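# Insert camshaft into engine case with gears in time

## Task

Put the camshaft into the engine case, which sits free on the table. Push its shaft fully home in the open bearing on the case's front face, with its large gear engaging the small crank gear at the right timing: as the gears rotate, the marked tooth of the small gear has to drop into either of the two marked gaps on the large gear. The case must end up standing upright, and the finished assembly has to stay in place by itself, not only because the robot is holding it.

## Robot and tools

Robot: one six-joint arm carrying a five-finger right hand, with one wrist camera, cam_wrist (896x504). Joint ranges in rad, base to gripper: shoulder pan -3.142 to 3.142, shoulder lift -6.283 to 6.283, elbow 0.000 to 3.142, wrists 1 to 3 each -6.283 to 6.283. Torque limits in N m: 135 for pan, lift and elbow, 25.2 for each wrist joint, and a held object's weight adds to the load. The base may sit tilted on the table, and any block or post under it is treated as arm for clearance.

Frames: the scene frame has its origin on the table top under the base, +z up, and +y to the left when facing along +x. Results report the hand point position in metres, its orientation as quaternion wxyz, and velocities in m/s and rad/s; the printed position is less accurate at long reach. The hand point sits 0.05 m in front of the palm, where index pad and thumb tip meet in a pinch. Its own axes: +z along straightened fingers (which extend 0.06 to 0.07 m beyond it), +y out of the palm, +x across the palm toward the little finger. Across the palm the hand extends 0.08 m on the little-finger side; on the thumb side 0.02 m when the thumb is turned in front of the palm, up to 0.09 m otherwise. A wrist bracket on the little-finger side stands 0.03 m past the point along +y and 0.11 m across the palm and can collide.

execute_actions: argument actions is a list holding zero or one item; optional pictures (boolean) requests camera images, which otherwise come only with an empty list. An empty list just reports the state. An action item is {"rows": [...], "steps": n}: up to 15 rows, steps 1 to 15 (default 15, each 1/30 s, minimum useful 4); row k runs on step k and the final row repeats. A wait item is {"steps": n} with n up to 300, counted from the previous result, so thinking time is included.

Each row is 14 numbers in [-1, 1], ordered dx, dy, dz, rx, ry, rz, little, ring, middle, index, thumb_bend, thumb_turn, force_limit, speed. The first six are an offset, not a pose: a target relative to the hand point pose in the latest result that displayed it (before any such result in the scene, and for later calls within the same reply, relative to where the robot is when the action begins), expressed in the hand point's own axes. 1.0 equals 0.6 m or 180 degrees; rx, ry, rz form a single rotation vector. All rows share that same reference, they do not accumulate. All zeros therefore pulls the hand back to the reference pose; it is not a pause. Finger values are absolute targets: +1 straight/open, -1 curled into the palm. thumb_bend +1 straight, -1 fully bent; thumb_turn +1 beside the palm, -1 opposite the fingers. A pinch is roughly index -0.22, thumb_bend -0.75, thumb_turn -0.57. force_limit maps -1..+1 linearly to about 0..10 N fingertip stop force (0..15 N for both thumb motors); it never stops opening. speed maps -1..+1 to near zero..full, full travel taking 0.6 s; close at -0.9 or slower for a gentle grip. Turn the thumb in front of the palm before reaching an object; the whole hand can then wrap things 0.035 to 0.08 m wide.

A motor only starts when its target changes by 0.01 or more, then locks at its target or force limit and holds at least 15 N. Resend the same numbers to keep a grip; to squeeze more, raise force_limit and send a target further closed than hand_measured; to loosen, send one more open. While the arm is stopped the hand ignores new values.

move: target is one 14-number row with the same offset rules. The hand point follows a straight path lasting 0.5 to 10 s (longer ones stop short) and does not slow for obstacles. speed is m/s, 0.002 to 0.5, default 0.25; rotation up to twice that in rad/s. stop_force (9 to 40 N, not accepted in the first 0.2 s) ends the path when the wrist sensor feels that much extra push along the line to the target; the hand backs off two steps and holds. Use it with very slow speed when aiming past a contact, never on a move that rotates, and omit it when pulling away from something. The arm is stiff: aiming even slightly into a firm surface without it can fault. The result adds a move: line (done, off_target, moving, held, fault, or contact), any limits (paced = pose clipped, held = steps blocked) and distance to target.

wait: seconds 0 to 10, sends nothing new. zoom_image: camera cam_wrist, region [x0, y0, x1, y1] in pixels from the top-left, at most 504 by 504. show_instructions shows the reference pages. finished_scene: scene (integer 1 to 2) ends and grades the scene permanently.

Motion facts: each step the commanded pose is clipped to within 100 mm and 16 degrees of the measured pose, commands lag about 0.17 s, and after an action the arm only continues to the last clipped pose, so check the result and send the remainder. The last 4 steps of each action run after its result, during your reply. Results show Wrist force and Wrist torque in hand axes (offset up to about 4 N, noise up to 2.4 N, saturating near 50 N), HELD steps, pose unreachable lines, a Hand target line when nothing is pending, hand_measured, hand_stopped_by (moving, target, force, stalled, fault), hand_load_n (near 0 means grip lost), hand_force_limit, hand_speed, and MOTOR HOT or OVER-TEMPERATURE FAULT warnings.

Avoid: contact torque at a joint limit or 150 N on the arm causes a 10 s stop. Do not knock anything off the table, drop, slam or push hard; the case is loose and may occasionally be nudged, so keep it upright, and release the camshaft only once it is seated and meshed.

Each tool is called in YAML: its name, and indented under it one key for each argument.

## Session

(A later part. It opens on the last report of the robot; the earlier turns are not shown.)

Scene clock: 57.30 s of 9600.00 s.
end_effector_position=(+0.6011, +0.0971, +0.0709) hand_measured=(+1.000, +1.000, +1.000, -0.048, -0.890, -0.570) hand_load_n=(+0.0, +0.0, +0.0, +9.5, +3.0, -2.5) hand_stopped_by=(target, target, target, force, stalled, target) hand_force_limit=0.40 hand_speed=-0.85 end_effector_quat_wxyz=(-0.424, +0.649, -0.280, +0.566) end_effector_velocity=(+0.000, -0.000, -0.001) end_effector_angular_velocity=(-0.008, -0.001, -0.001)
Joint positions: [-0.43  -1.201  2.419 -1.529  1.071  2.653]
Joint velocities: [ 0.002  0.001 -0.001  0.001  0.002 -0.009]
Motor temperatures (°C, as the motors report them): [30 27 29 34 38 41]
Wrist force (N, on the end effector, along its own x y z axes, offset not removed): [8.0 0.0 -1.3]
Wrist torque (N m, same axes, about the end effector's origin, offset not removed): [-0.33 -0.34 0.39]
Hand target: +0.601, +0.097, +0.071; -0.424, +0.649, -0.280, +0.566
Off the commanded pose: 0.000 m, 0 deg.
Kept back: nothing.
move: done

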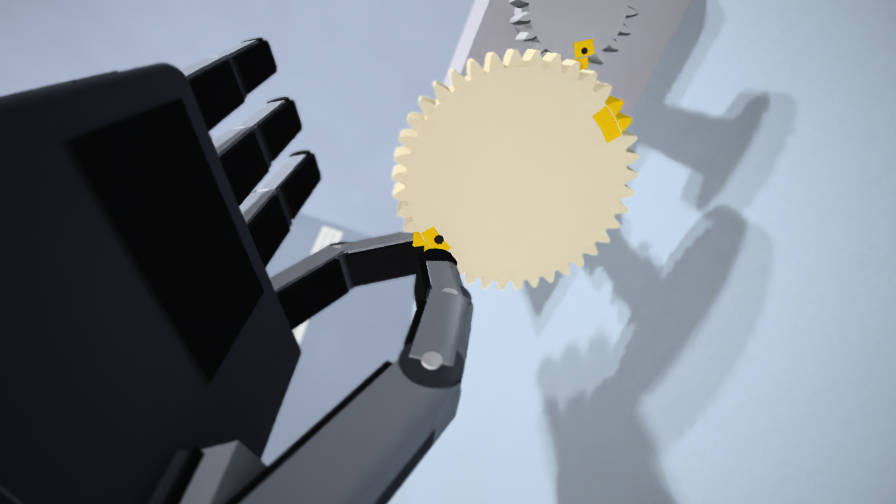

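move:
  target: [-0.0085,0.0113,0,0,0,-0.075,1,1,1,-0.4,-0.9,-0.57,0.4,-0.85]
  speed: 0.15

zoom_image:
  camera: "cam_wrist"
  region: [380, 0, 720, 300]

Scene clock: 58.90 s of 9600.00 s.
end_effector_position=(+0.6009, +0.0981, +0.0625) hand_measured=(+1.000, +1.000, +1.000, -0.048, -0.890, -0.570) hand_load_n=(+0.0, +0.0, +0.0, +9.5, +3.5, -2.0) hand_stopped_by=(target, target, target, force, stalled, target) hand_force_limit=0.40 hand_speed=-0.85 end_effector_quat_wxyz=(-0.355, +0.678, -0.202, +0.612) end_effector_velocity=(-0.000, -0.001, -0.001) end_effector_angular_velocity=(-0.011, -0.001, -0.002)
Joint positions: [-0.383 -1.157  2.414 -1.561  1.116  2.402]
Joint velocities: [ 0.001  0.004 -0.001 -0.002  0.003 -0.012]
Motor temperatures (°C, as the motors report them): [30 27 29 34 38 41]
Wrist force (N, on the end effector, along its own x y z axes, offset not removed): [4.6 -1.0 -0.6]
Wrist torque (N m, same axes, about the end effector's origin, offset not removed): [-0.16 -0.01 0.26]
Hand target: +0.601, +0.098, +0.062; -0.355, +0.678, -0.202, +0.612
Off the commanded pose: 0.000 m, 0 deg.
Kept back: nothing.
move: done

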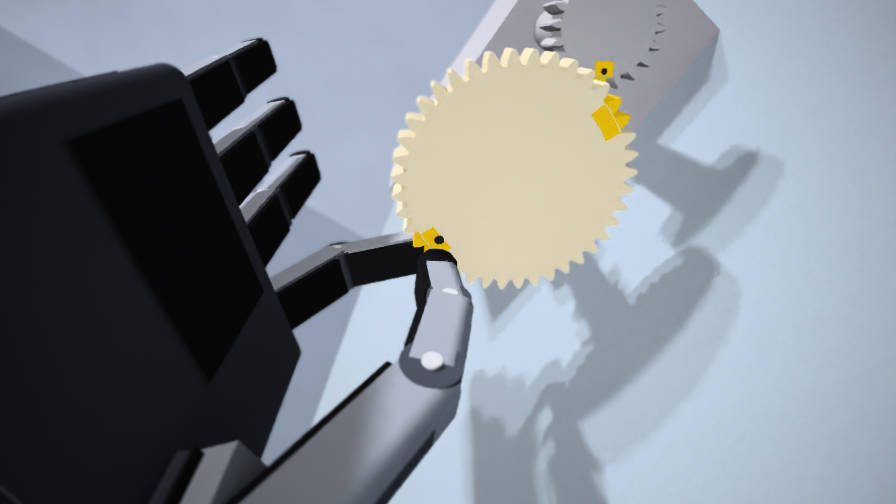

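Region (380, 0, 720, 300) of cam_wrist's 896x504 image, scaled by 1.482, with more detail than that image has; it fills the top 445 rows of this view, and the rest is white.

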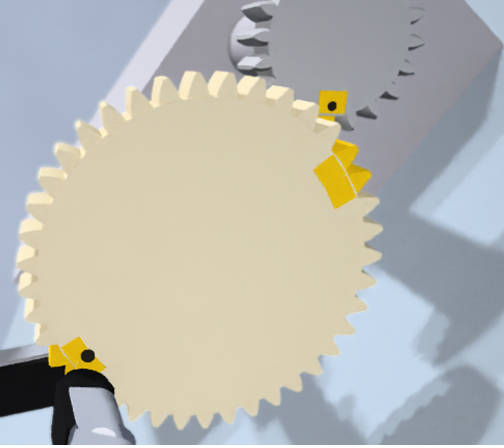

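execute_actions:
  actions:
    - {"rows":[[0,0,0,0,0,0,1,1,1,0.03,-0.8,-0.57,0.4,-0.6],[0,0,0,0,0,0,1,1,1,0.03,-0.8,-0.57,0.4,-0.6],[0,0,0,0,0,0,1,1,1,0.03,-0.8,-0.57,0.4,-0.6],[0,0,0,0,0,0,1,1,1,0.03,-0.8,-0.57,0.4,-0.6],[0,0,0,0,0,0,1,1,1,0.03,-0.8,-0.57,0.4,-0.6],[0,0,0,0,0,0,1,1,1,1,-0.8,-0.57,0.4,1]],"steps":15}
  pictures: true

Scene clock: 59.57 s of 9600.00 s.
end_effector_position=(+0.6008, +0.0982, +0.0624) hand_measured=(+1.000, +1.000, +1.000, +0.558, -0.800, -0.570) hand_load_n=(+0.0, +0.0, +0.0, +0.0, +0.0, +0.0) hand_stopped_by=(target, target, target, moving, target, target) hand_force_limit=0.40 hand_speed=1.00 end_effector_quat_wxyz=(-0.355, +0.678, -0.202, +0.612) end_effector_velocity=(-0.001, +0.001, -0.000) end_effector_angular_velocity=(+0.001, +0.001, +0.002)
Joint positions: [-0.383 -1.157  2.414 -1.561  1.116  2.402]
Joint velocities: [ 0.002  0.     0.001 -0.    -0.     0.001]
Motor temperatures (°C, as the motors report them): [30 27 29 34 38 41]
Wrist force (N, on the end effector, along its own x y z axes, offset not removed): [2.1 -3.4 1.5]
Wrist torque (N m, same axes, about the end effector's origin, offset not removed): [-0.66 -0.36 0.35]
Steps of this call (steps 1 to 9: nothing new was sent; steps 10 to 20: the first 11 steps of this action). Readings (end_effector_position | what the end effector reports):
10: (+0.6009, +0.0981, +0.0624) | hand_measured=(+1.000, +1.000, +1.000, -0.048, -0.890, -0.570) hand_load_n=(+0.0, +0.0, +0.0, +9.5, +3.5, -2.0) hand_stopped_by=(target, target, target, moving, moving, target) hand_force_limit=0.40 hand_speed=-0.60
11: (+0.6009, +0.0981, +0.0624) | hand_measured=(+1.000, +1.000, +1.000, -0.048, -0.890, -0.570) hand_load_n=(+0.0, +0.0, +0.0, +9.5, +3.5, -2.0) hand_stopped_by=(target, target, target, moving, moving, target) hand_force_limit=0.40 hand_speed=-0.60
13: (+0.6009, +0.0981, +0.0624) | hand_measured=(+1.000, +1.000, +1.000, -0.030, -0.878, -0.570) hand_load_n=(+0.0, +0.0, +0.0, +1.5, +1.0, -2.0) hand_stopped_by=(target, target, target, moving, moving, target) hand_force_limit=0.40 hand_speed=-0.60
17: (+0.6009, +0.0982, +0.0624) | hand_measured=(+1.000, +1.000, +1.000, +0.224, -0.800, -0.570) hand_load_n=(+0.0, +0.0, +0.0, +0.0, +0.0, +0.0) hand_stopped_by=(target, target, target, moving, moving, target) hand_force_limit=0.40 hand_speed=1.00
20: the state above

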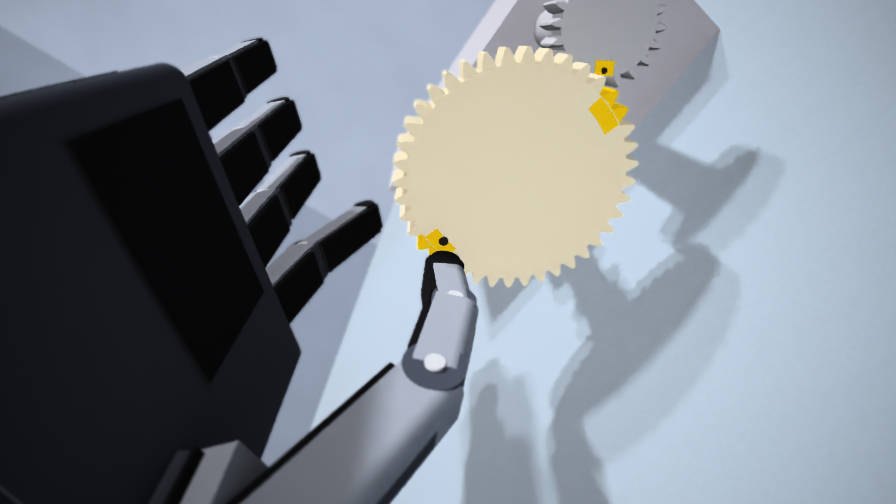

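move:
  target: [0,0,-0.02,0,0,0,1,1,1,1,-0.8,-0.57,0.4,1]
  speed: 0.05

move:
  target: [0.045,0.045,-0.02,0,0,0.2417,1,1,1,1,-0.6,-0.57,0.4,0]
  speed: 0.25

zoom_image:
  camera: "cam_wrist"
  region: [280, 0, 620, 340]

Scene clock: 60.67 s of 9600.00 s.
end_effector_position=(+0.5893, +0.0954, +0.0624) hand_measured=(+1.000, +1.000, +1.000, +1.000, -0.800, -0.570) hand_load_n=(+0.0, +0.0, +0.0, +0.0, +0.0, +0.0) hand_stopped_by=(target, target, target, target, target, target) hand_force_limit=0.40 hand_speed=1.00 end_effector_quat_wxyz=(-0.355, +0.678, -0.202, +0.612) end_effector_velocity=(-0.002, -0.000, -0.000) end_effector_angular_velocity=(+0.001, +0.000, +0.000)
Joint positions: [-0.4   -1.159  2.447 -1.595  1.1    2.408]
Joint velocities: [-0.002 -0.     0.005 -0.005 -0.002  0.002]
Motor temperatures (°C, as the motors report them): [30 27 29 34 38 41]
Wrist force (N, on the end effector, along its own x y z axes, offset not removed): [1.9 0.4 0.9]
Wrist torque (N m, same axes, about the end effector's origin, offset not removed): [-0.10 -0.29 0.38]
Hand target: +0.589, +0.095, +0.062; -0.355, +0.678, -0.202, +0.612
Off your previous action's commanded pose: 0.000 m, 0 deg at its last step (step 4 of this call).
Off the commanded pose: 0.000 m, 0 deg.
Kept back: nothing.
move: done

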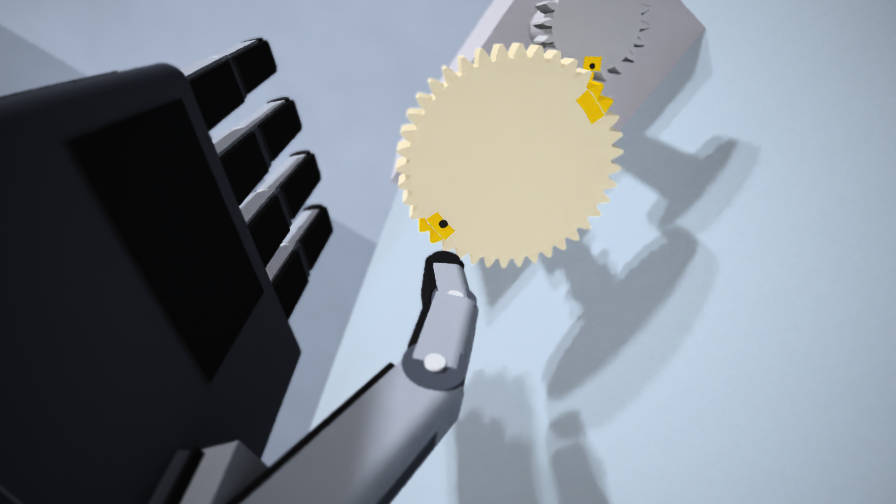

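Scene clock: 62.67 s of 9600.00 s.
end_effector_position=(+0.5867, +0.0556, +0.0614) hand_measured=(+1.000, +1.000, +1.000, +1.000, -0.600, -0.570) hand_load_n=(+0.0, +0.0, +0.0, +0.0, +0.0, +0.0) hand_stopped_by=(target, target, target, target, target, target) hand_force_limit=0.40 hand_speed=0.00 end_effector_quat_wxyz=(+0.556, -0.555, +0.438, -0.437) end_effector_velocity=(-0.000, -0.000, -0.000) end_effector_angular_velocity=(+0.007, +0.000, +0.001)
Joint positions: [-0.654 -1.155  2.443 -1.65   0.86   3.267]
Joint velocities: [-0.002  0.004 -0.    -0.006 -0.003  0.009]
Motor temperatures (°C, as the motors report them): [30 27 29 34 38 41]
Wrist force (N, on the end effector, along its own x y z axes, offset not removed): [0.4 -0.7 -0.3]
Wrist torque (N m, same axes, about the end effector's origin, offset not removed): [-0.12 -0.07 0.23]
Hand target: +0.587, +0.056, +0.061; +0.557, -0.554, +0.439, -0.437
Off the commanded pose: 0.000 m, 0 deg.
Kept back: nothing.
move: done

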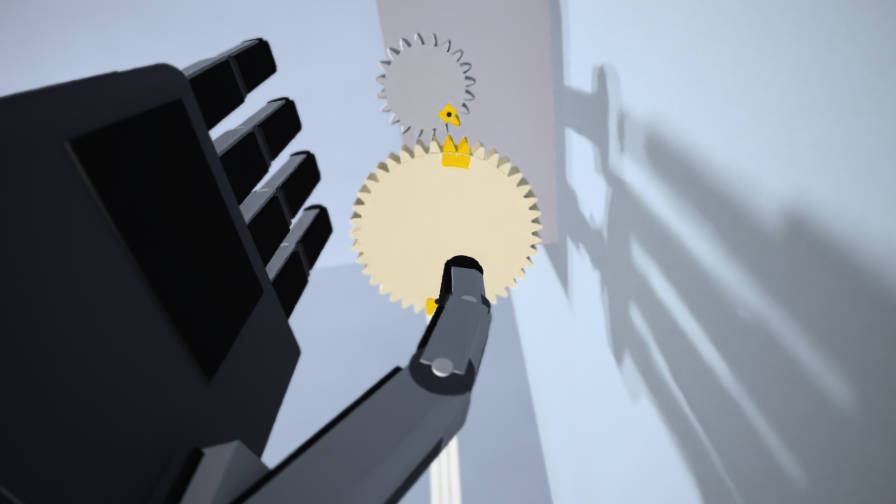

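Region (280, 0, 620, 340) of cam_wrist's 896x504 image, scaled by 1.482, with more detail than that image has.

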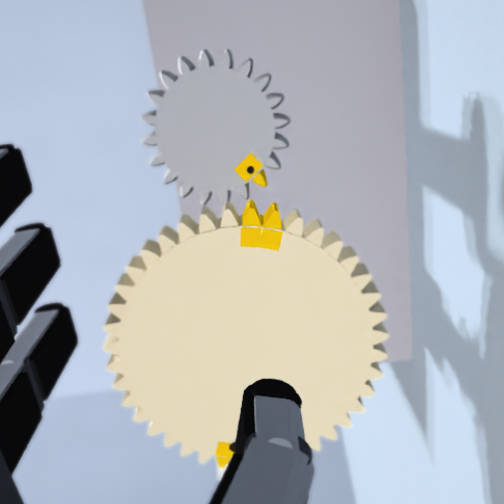

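zoom_image:
  camera: "cam_wrist"
  region: [360, 25, 510, 175]

Region (360, 25, 510, 175) of cam_wrist's 896x504 image, scaled by 3.360, with more detail than that image has.

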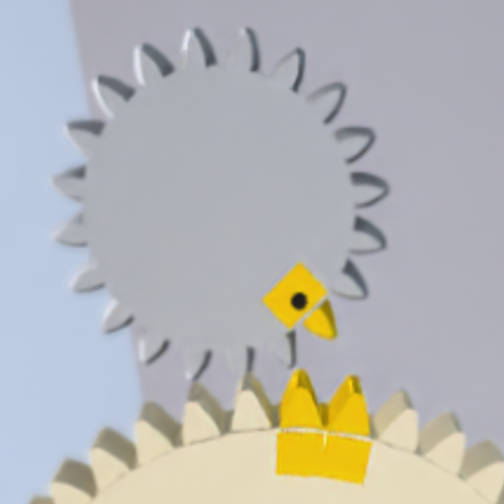

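move:
  target: [-0.007,-0.022,0.042,0,0,0,1,1,1,1,-0.6,-0.57,0.4,0]
  speed: 0.1

move:
  target: [0,0,0.012,0,0,0,1,1,1,1,-0.6,-0.57,0.4,0]
  speed: 0.008
  stop_force: 10

zoom_image:
  camera: "cam_wrist"
  region: [330, 0, 670, 340]

Scene clock: 64.60 s of 9600.00 s.
end_effector_position=(+0.6101, +0.0655, +0.0746) hand_measured=(+1.000, +1.000, +1.000, +1.000, -0.600, -0.570) hand_load_n=(+0.0, +0.0, +0.0, +0.0, +0.0, +0.0) hand_stopped_by=(target, target, target, target, target, target) hand_force_limit=0.40 hand_speed=0.00 end_effector_quat_wxyz=(+0.556, -0.555, +0.438, -0.437) end_effector_velocity=(+0.001, +0.002, +0.001) end_effector_angular_velocity=(+0.001, +0.002, +0.001)
Joint positions: [-0.598 -1.196  2.385 -1.535  0.912  3.242]
Joint velocities: [ 0.004 -0.003 -0.003  0.009  0.003 -0.001]
Motor temperatures (°C, as the motors report them): [30 27 29 34 38 41]
Wrist force (N, on the end effector, along its own x y z axes, offset not removed): [0.8 -2.4 1.4]
Wrist torque (N m, same axes, about the end effector's origin, offset not removed): [-0.41 -0.16 0.13]
Hand target: +0.610, +0.066, +0.075; +0.556, -0.555, +0.438, -0.437
Off the commanded pose: 0.000 m, 0 deg.
Kept back: nothing.
move: done

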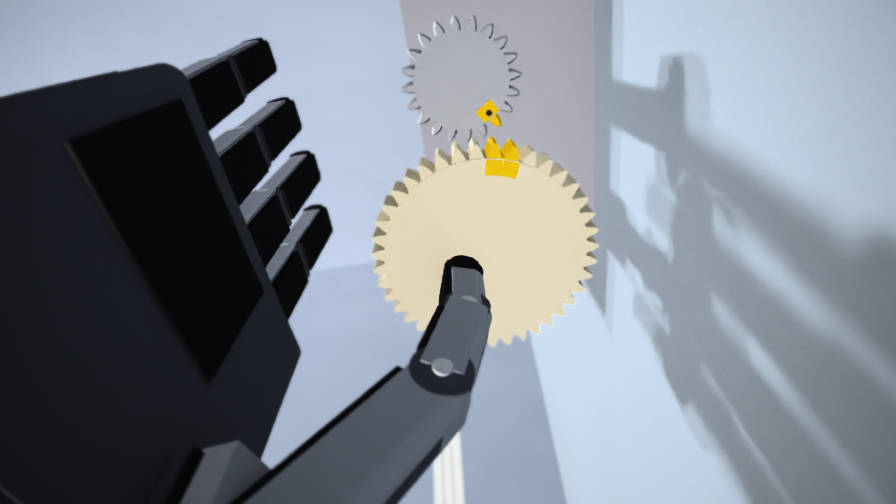

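Scene clock: 65.73 s of 9600.00 s.
end_effector_position=(+0.6170, +0.0672, +0.0746) hand_measured=(+1.000, +1.000, +1.000, +1.000, -0.600, -0.570) hand_load_n=(+0.0, +0.0, +0.0, +0.0, +0.0, +0.5) hand_stopped_by=(target, target, target, target, target, target) hand_force_limit=0.40 hand_speed=0.00 end_effector_quat_wxyz=(+0.556, -0.555, +0.438, -0.437) end_effector_velocity=(+0.001, +0.001, -0.000) end_effector_angular_velocity=(+0.002, +0.001, +0.000)
Joint positions: [-0.586 -1.193  2.365 -1.515  0.924  3.237]
Joint velocities: [ 0.003  0.001 -0.003  0.004  0.002  0.001]
Motor temperatures (°C, as the motors report them): [30 27 29 34 38 41]
Wrist force (N, on the end effector, along its own x y z axes, offset not removed): [2.6 -2.1 -0.4]
Wrist torque (N m, same axes, about the end effector's origin, offset not removed): [-0.21 -0.50 0.41]
Hand target: +0.617, +0.067, +0.075; +0.556, -0.555, +0.438, -0.437
Off the commanded pose: 0.000 m, 0 deg.
Kept back: nothing.
move: done

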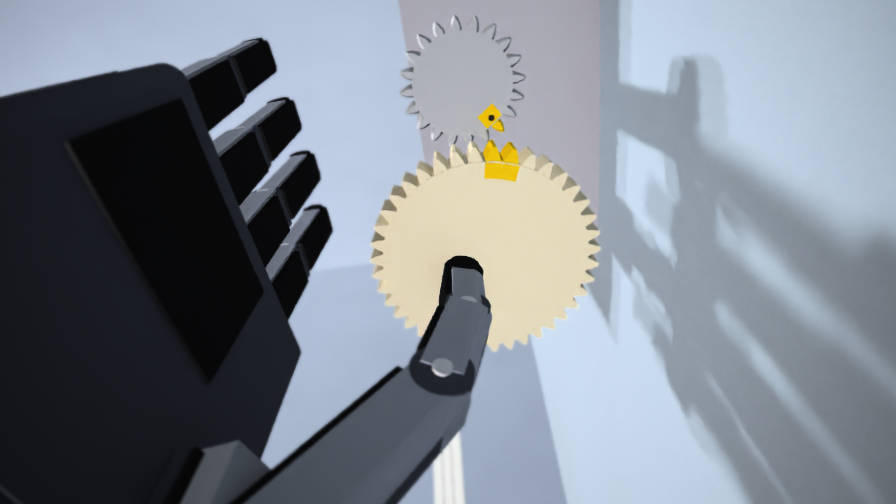

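Region (330, 0, 670, 340) of cam_wrist's 896x504 image, scaled by 1.482, with more detail than that image has.

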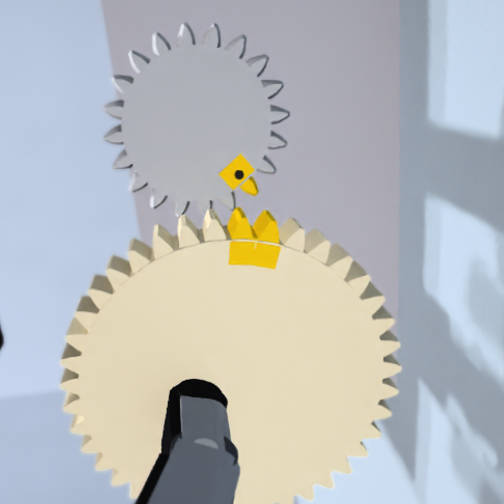

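move:
  target: [0.0017,0,0.005,0,0,0,1,1,1,1,-0.6,-0.57,0.4,0]
  speed: 0.006
  stop_force: 10

zoom_image:
  camera: "cam_wrist"
  region: [330, 0, 670, 340]

Scene clock: 66.70 s of 9600.00 s.
end_effector_position=(+0.6201, +0.0669, +0.0746) hand_measured=(+1.000, +1.000, +1.000, +1.000, -0.600, -0.570) hand_load_n=(+0.0, +0.0, +0.0, +0.0, +0.0, +0.5) hand_stopped_by=(target, target, target, target, target, target) hand_force_limit=0.40 hand_speed=0.00 end_effector_quat_wxyz=(+0.556, -0.555, +0.438, -0.437) end_effector_velocity=(+0.001, +0.001, -0.000) end_effector_angular_velocity=(+0.001, +0.001, +0.001)
Joint positions: [-0.583 -1.192  2.356 -1.507  0.927  3.236]
Joint velocities: [ 0.002  0.    -0.002  0.003  0.001 -0.   ]
Motor temperatures (°C, as the motors report them): [30 27 29 34 38 41]
Wrist force (N, on the end effector, along its own x y z axes, offset not removed): [3.2 -0.8 -1.6]
Wrist torque (N m, same axes, about the end effector's origin, offset not removed): [-0.15 -0.33 0.30]
Hand target: +0.620, +0.067, +0.075; +0.556, -0.555, +0.438, -0.437
Off the commanded pose: 0.000 m, 0 deg.
Kept back: nothing.
move: done

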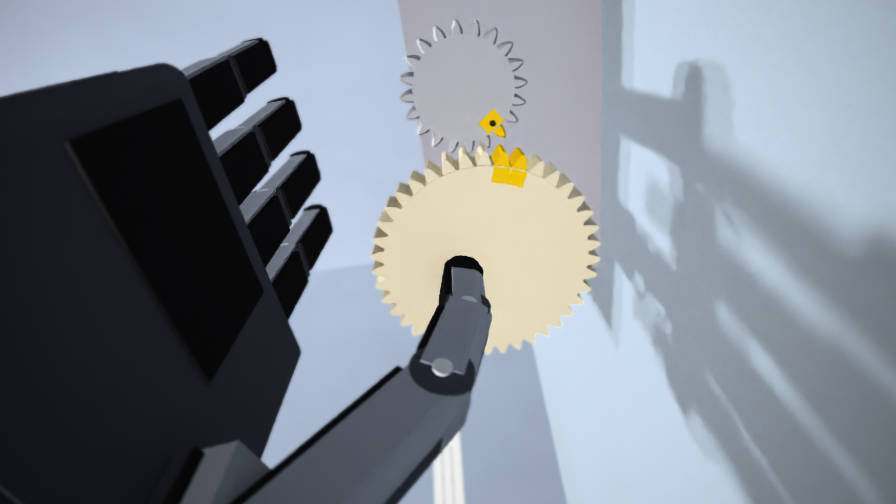

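Region (330, 0, 670, 340) of cam_wrist's 896x504 image, scaled by 1.482, with more detail than that image has.

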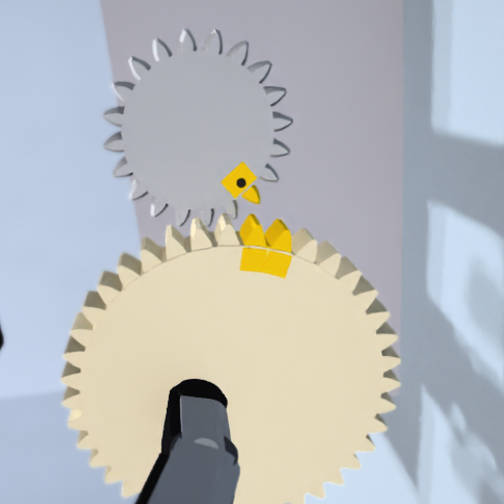

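move:
  target: [0.0002,0,0.008,0,0,0,1,1,1,1,-0.6,-0.57,0.4,0]
  speed: 0.008
  stop_force: 10

zoom_image:
  camera: "cam_wrist"
  region: [380, 60, 580, 260]

Scene clock: 67.73 s of 9600.00 s.
end_effector_position=(+0.6246, +0.0679, +0.0746) hand_measured=(+1.000, +1.000, +1.000, +1.000, -0.600, -0.570) hand_load_n=(+0.0, +0.0, +0.0, +0.0, +0.5, +0.0) hand_stopped_by=(target, target, target, target, target, target) hand_force_limit=0.40 hand_speed=0.00 end_effector_quat_wxyz=(+0.556, -0.555, +0.438, -0.437) end_effector_velocity=(+0.001, +0.001, -0.001) end_effector_angular_velocity=(+0.001, +0.002, +0.001)
Joint positions: [-0.575 -1.189  2.343 -1.494  0.934  3.232]
Joint velocities: [ 0.004  0.002 -0.003  0.004  0.002 -0.001]
Motor temperatures (°C, as the motors report them): [30 27 29 34 38 41]
Wrist force (N, on the end effector, along its own x y z axes, offset not removed): [3.0 -1.6 -0.5]
Wrist torque (N m, same axes, about the end effector's origin, offset not removed): [-0.21 -0.56 0.31]
Hand target: +0.625, +0.068, +0.075; +0.556, -0.555, +0.438, -0.437
Off the commanded pose: 0.000 m, 0 deg.
Kept back: nothing.
move: done

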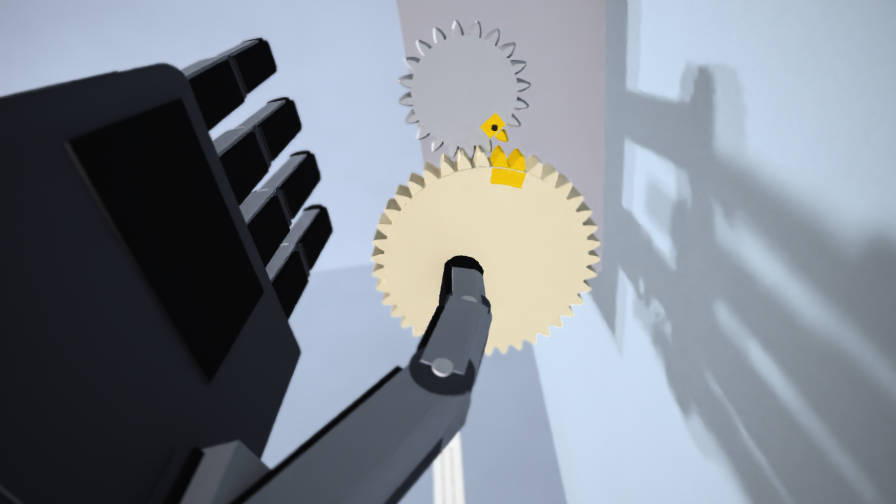

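Region (380, 60, 580, 260) of cam_wrist's 896x504 image, scaled by 2.520, with more detail than that image has.

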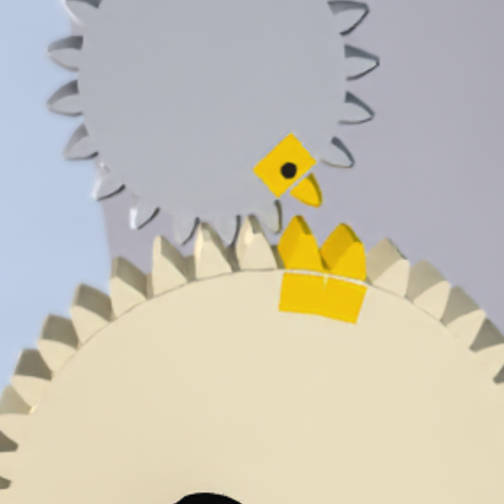

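move:
  target: [0.002,0,0.033,0,0,0,1,1,1,1,-0.6,-0.57,0.4,0]
  speed: 0.007
  stop_force: 10

zoom_image:
  camera: "cam_wrist"
  region: [380, 20, 620, 260]

Scene clock: 69.70 s of 9600.00 s.
end_effector_position=(+0.6341, +0.0699, +0.0745) hand_measured=(+1.000, +1.000, +1.000, +1.000, -0.600, -0.570) hand_load_n=(+0.0, +0.0, +0.0, +0.0, +0.0, +0.5) hand_stopped_by=(target, target, target, target, target, target) hand_force_limit=0.40 hand_speed=0.00 end_effector_quat_wxyz=(+0.556, -0.555, +0.438, -0.437) end_effector_velocity=(-0.003, +0.001, -0.000) end_effector_angular_velocity=(+0.002, +0.001, +0.002)
Joint positions: [-0.56  -1.184  2.315 -1.469  0.948  3.226]
Joint velocities: [-0.002 -0.001  0.007 -0.007 -0.004  0.003]
Motor temperatures (°C, as the motors report them): [30 27 29 34 38 41]
Wrist force (N, on the end effector, along its own x y z axes, offset not removed): [1.7 -6.2 -4.4]
Wrist torque (N m, same axes, about the end effector's origin, offset not removed): [-0.85 -0.45 0.24]
Hand target: +0.634, +0.070, +0.075; +0.556, -0.555, +0.438, -0.437
Off the commanded pose: 0.010 m, 0 deg.
Kept back: nothing.
move: contact

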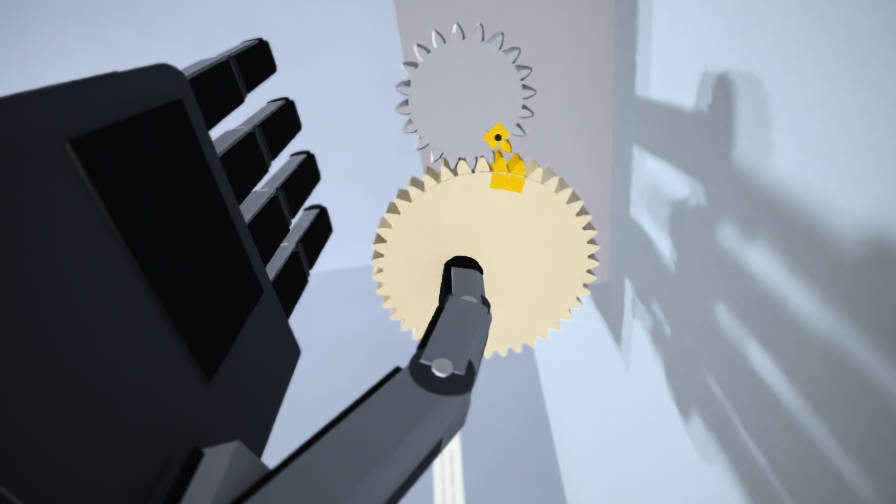

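Region (380, 20, 620, 260) of cam_wrist's 896x504 image, scaled by 2.100, with more detail than that image has.

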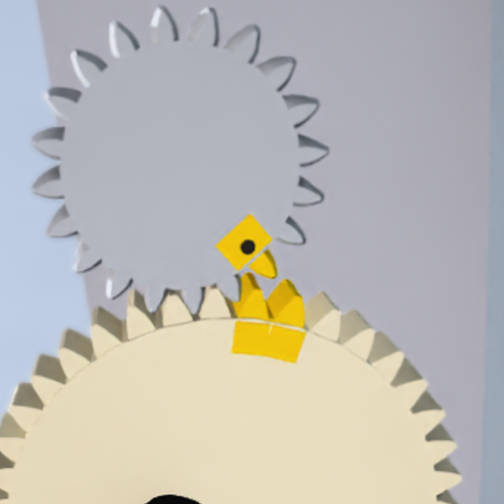

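move:
  target: [0,0.0167,-0.005,0,0,0,1,1,1,1,-0.6,-0.57,0.4,0]
  speed: 0.04

move:
  target: [0,0,0.025,0,0,0,1,1,1,1,-0.6,-0.57,0.4,0]
  speed: 0.006
  stop_force: 11

zoom_image:
  camera: "cam_wrist"
  region: [340, 20, 580, 260]

Scene clock: 70.87 s of 9600.00 s.
end_effector_position=(+0.6312, +0.0692, +0.0645) hand_measured=(+1.000, +1.000, +1.000, +1.000, -0.600, -0.570) hand_load_n=(+0.0, +0.0, +0.0, +0.0, +0.0, +0.0) hand_stopped_by=(target, target, target, target, target, target) hand_force_limit=0.40 hand_speed=0.00 end_effector_quat_wxyz=(+0.556, -0.555, +0.438, -0.437) end_effector_velocity=(-0.000, +0.001, -0.001) end_effector_angular_velocity=(+0.003, +0.001, +0.001)
Joint positions: [-0.563 -1.154  2.318 -1.502  0.945  3.227]
Joint velocities: [ 0.001  0.004 -0.    -0.003 -0.     0.002]
Motor temperatures (°C, as the motors report them): [30 27 29 34 38 41]
Wrist force (N, on the end effector, along its own x y z axes, offset not removed): [4.2 -0.1 1.0]
Wrist torque (N m, same axes, about the end effector's origin, offset not removed): [-0.09 -0.68 0.57]
Hand target: +0.631, +0.069, +0.064; +0.556, -0.555, +0.438, -0.437
Off the commanded pose: 0.000 m, 0 deg.
Kept back: nothing.
move: done

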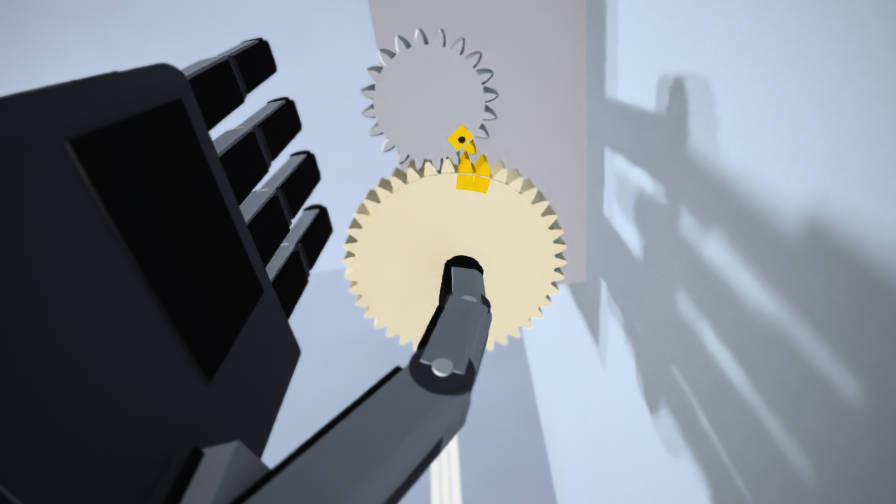

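Scene clock: 71.80 s of 9600.00 s.
end_effector_position=(+0.6345, +0.0702, +0.0645) hand_measured=(+1.000, +1.000, +1.000, +1.000, -0.600, -0.570) hand_load_n=(+0.0, +0.0, +0.0, +0.0, +0.0, +0.0) hand_stopped_by=(target, target, target, target, target, target) hand_force_limit=0.40 hand_speed=0.00 end_effector_quat_wxyz=(+0.556, -0.555, +0.438, -0.436) end_effector_velocity=(-0.003, -0.000, -0.001) end_effector_angular_velocity=(+0.003, +0.003, +0.000)
Joint positions: [-0.557 -1.152  2.308 -1.493  0.95   3.225]
Joint velocities: [-0.004  0.002  0.006 -0.007 -0.004  0.003]
Motor temperatures (°C, as the motors report them): [30 27 29 34 38 41]
Wrist force (N, on the end effector, along its own x y z axes, offset not removed): [1.6 -2.9 -5.2]
Wrist torque (N m, same axes, about the end effector's origin, offset not removed): [-0.20 -0.30 0.40]
Hand target: +0.634, +0.070, +0.065; +0.556, -0.555, +0.438, -0.437
Off the commanded pose: 0.012 m, 0 deg.
Kept back: nothing.
move: contact

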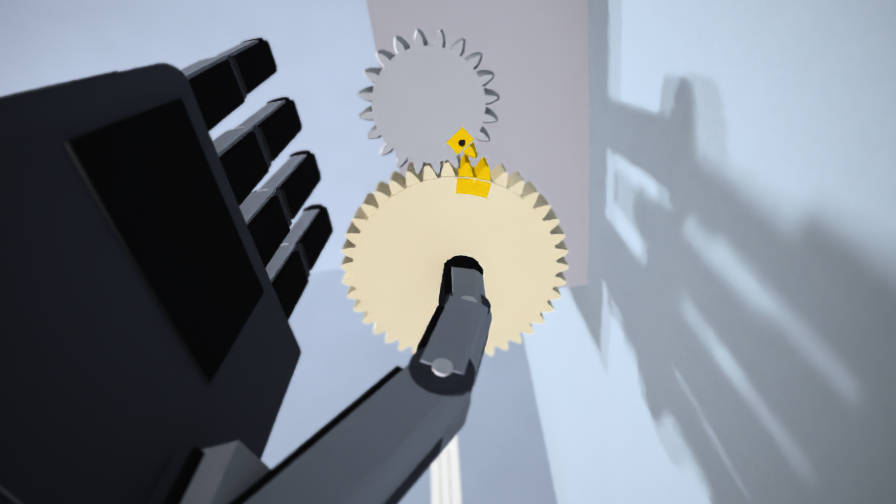

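Region (340, 20, 580, 260) of cam_wrist's 896x504 image, scaled by 2.100, with more detail than that image has.

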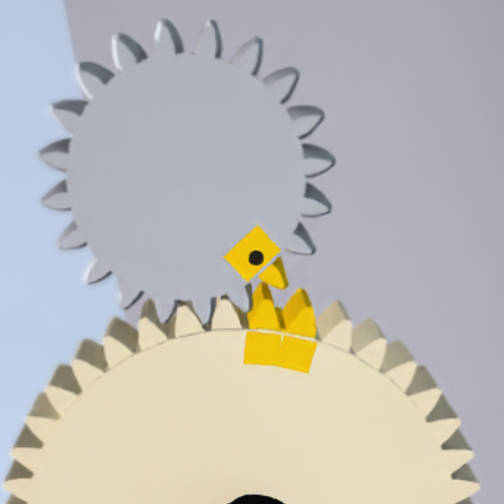

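move:
  target: [0,0,-0.03,0,0,0,1,1,1,1,-0.6,-0.57,0.4,0]
  speed: 0.1

move:
  target: [0.08,-0.2,0.05,-0.33,0,0,1,1,1,1,-0.6,-0.57,0.4,0]
  speed: 0.35

Scene clock: 75.83 s of 9600.00 s.
end_effector_position=(+0.6171, +0.0660, +0.0644) hand_measured=(+1.000, +1.000, +1.000, +1.000, -0.600, -0.570) hand_load_n=(+0.0, +0.0, +0.0, +0.0, +0.0, +0.0) hand_stopped_by=(target, target, target, target, target, target) hand_force_limit=0.40 hand_speed=0.00 end_effector_quat_wxyz=(+0.556, -0.555, +0.438, -0.436) end_effector_velocity=(-0.002, +0.000, -0.000) end_effector_angular_velocity=(+0.001, +0.001, +0.000)
Joint positions: [-0.587 -1.16   2.358 -1.542  0.922  3.237]
Joint velocities: [-0.002  0.     0.005 -0.005 -0.002  0.001]
Motor temperatures (°C, as the motors report them): [30 27 29 34 38 41]
Wrist force (N, on the end effector, along its own x y z axes, offset not removed): [2.9 -2.6 0.2]
Wrist torque (N m, same axes, about the end effector's origin, offset not removed): [-0.39 -0.40 0.34]
Hand target: +0.617, +0.066, +0.064; +0.556, -0.555, +0.438, -0.436
Off the commanded pose: 0.000 m, 0 deg.
Kept back: nothing.
After step 90, 0.23 s passed at rest.
move: done

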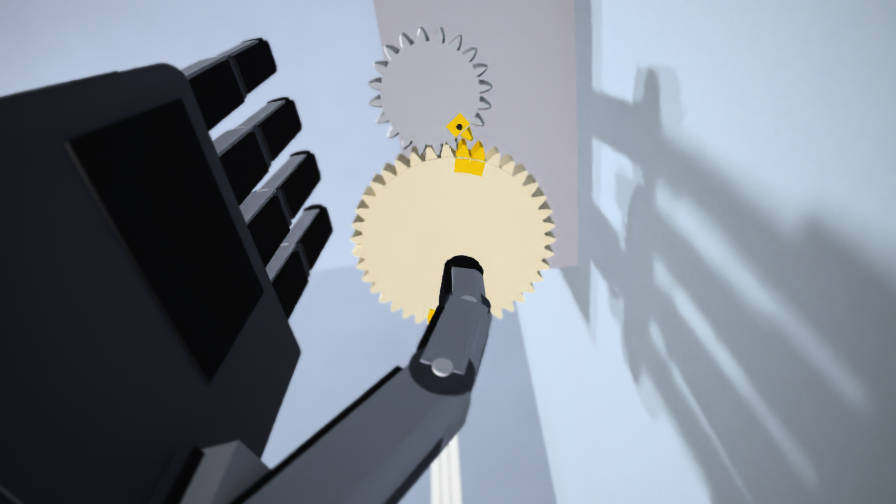

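Scene clock: 77.90 s of 9600.00 s.
end_effector_position=(+0.6572, +0.0262, +0.1845) hand_measured=(+1.000, +1.000, +1.000, +1.000, -0.600, -0.570) hand_load_n=(+0.0, +0.0, +0.0, +0.0, +0.0, +0.0) hand_stopped_by=(target, target, target, target, target, target) hand_force_limit=0.40 hand_speed=0.00 end_effector_quat_wxyz=(-0.208, +0.757, -0.597, +0.163) end_effector_velocity=(+0.001, -0.001, +0.001) end_effector_angular_velocity=(-0.002, +0.008, -0.000)
Joint positions: [-0.449 -1.22   1.337  0.68   1.284  2.703]
Joint velocities: [ 0.001  0.005 -0.013  0.015  0.004 -0.001]
Motor temperatures (°C, as the motors report them): [30 27 29 34 38 41]
Wrist force (N, on the end effector, along its own x y z axes, offset not removed): [2.3 -2.5 0.2]
Wrist torque (N m, same axes, about the end effector's origin, offset not removed): [-0.41 -0.40 0.10]
Hand target: +0.657, +0.026, +0.185; -0.208, +0.758, -0.597, +0.162
Off the commanded pose: 0.001 m, 0 deg.
Kept back: nothing.
move: done

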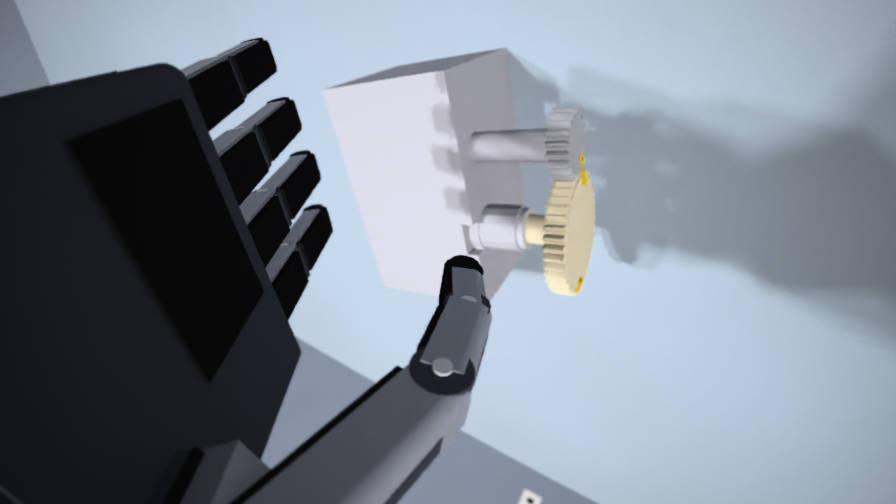

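zoom_image:
  camera: "cam_wrist"
  region: [440, 90, 650, 300]

Region (440, 90, 650, 300) of cam_wrist's 896x504 image, scaled by 2.400, with more detail than that image has.

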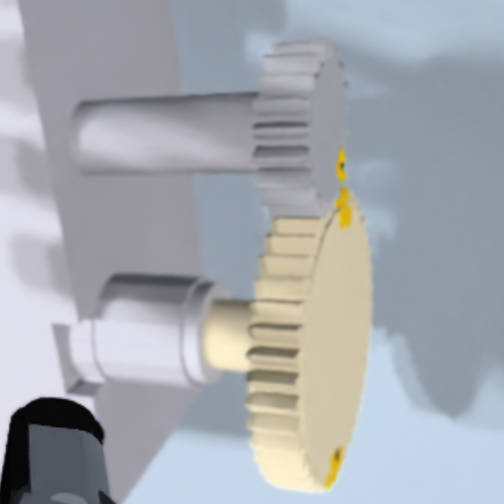

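The gears are flush and meshed, and the hub shoulder sits against the bearing.

finished_scene:
  scene: 2

The scene is finished: the task was done.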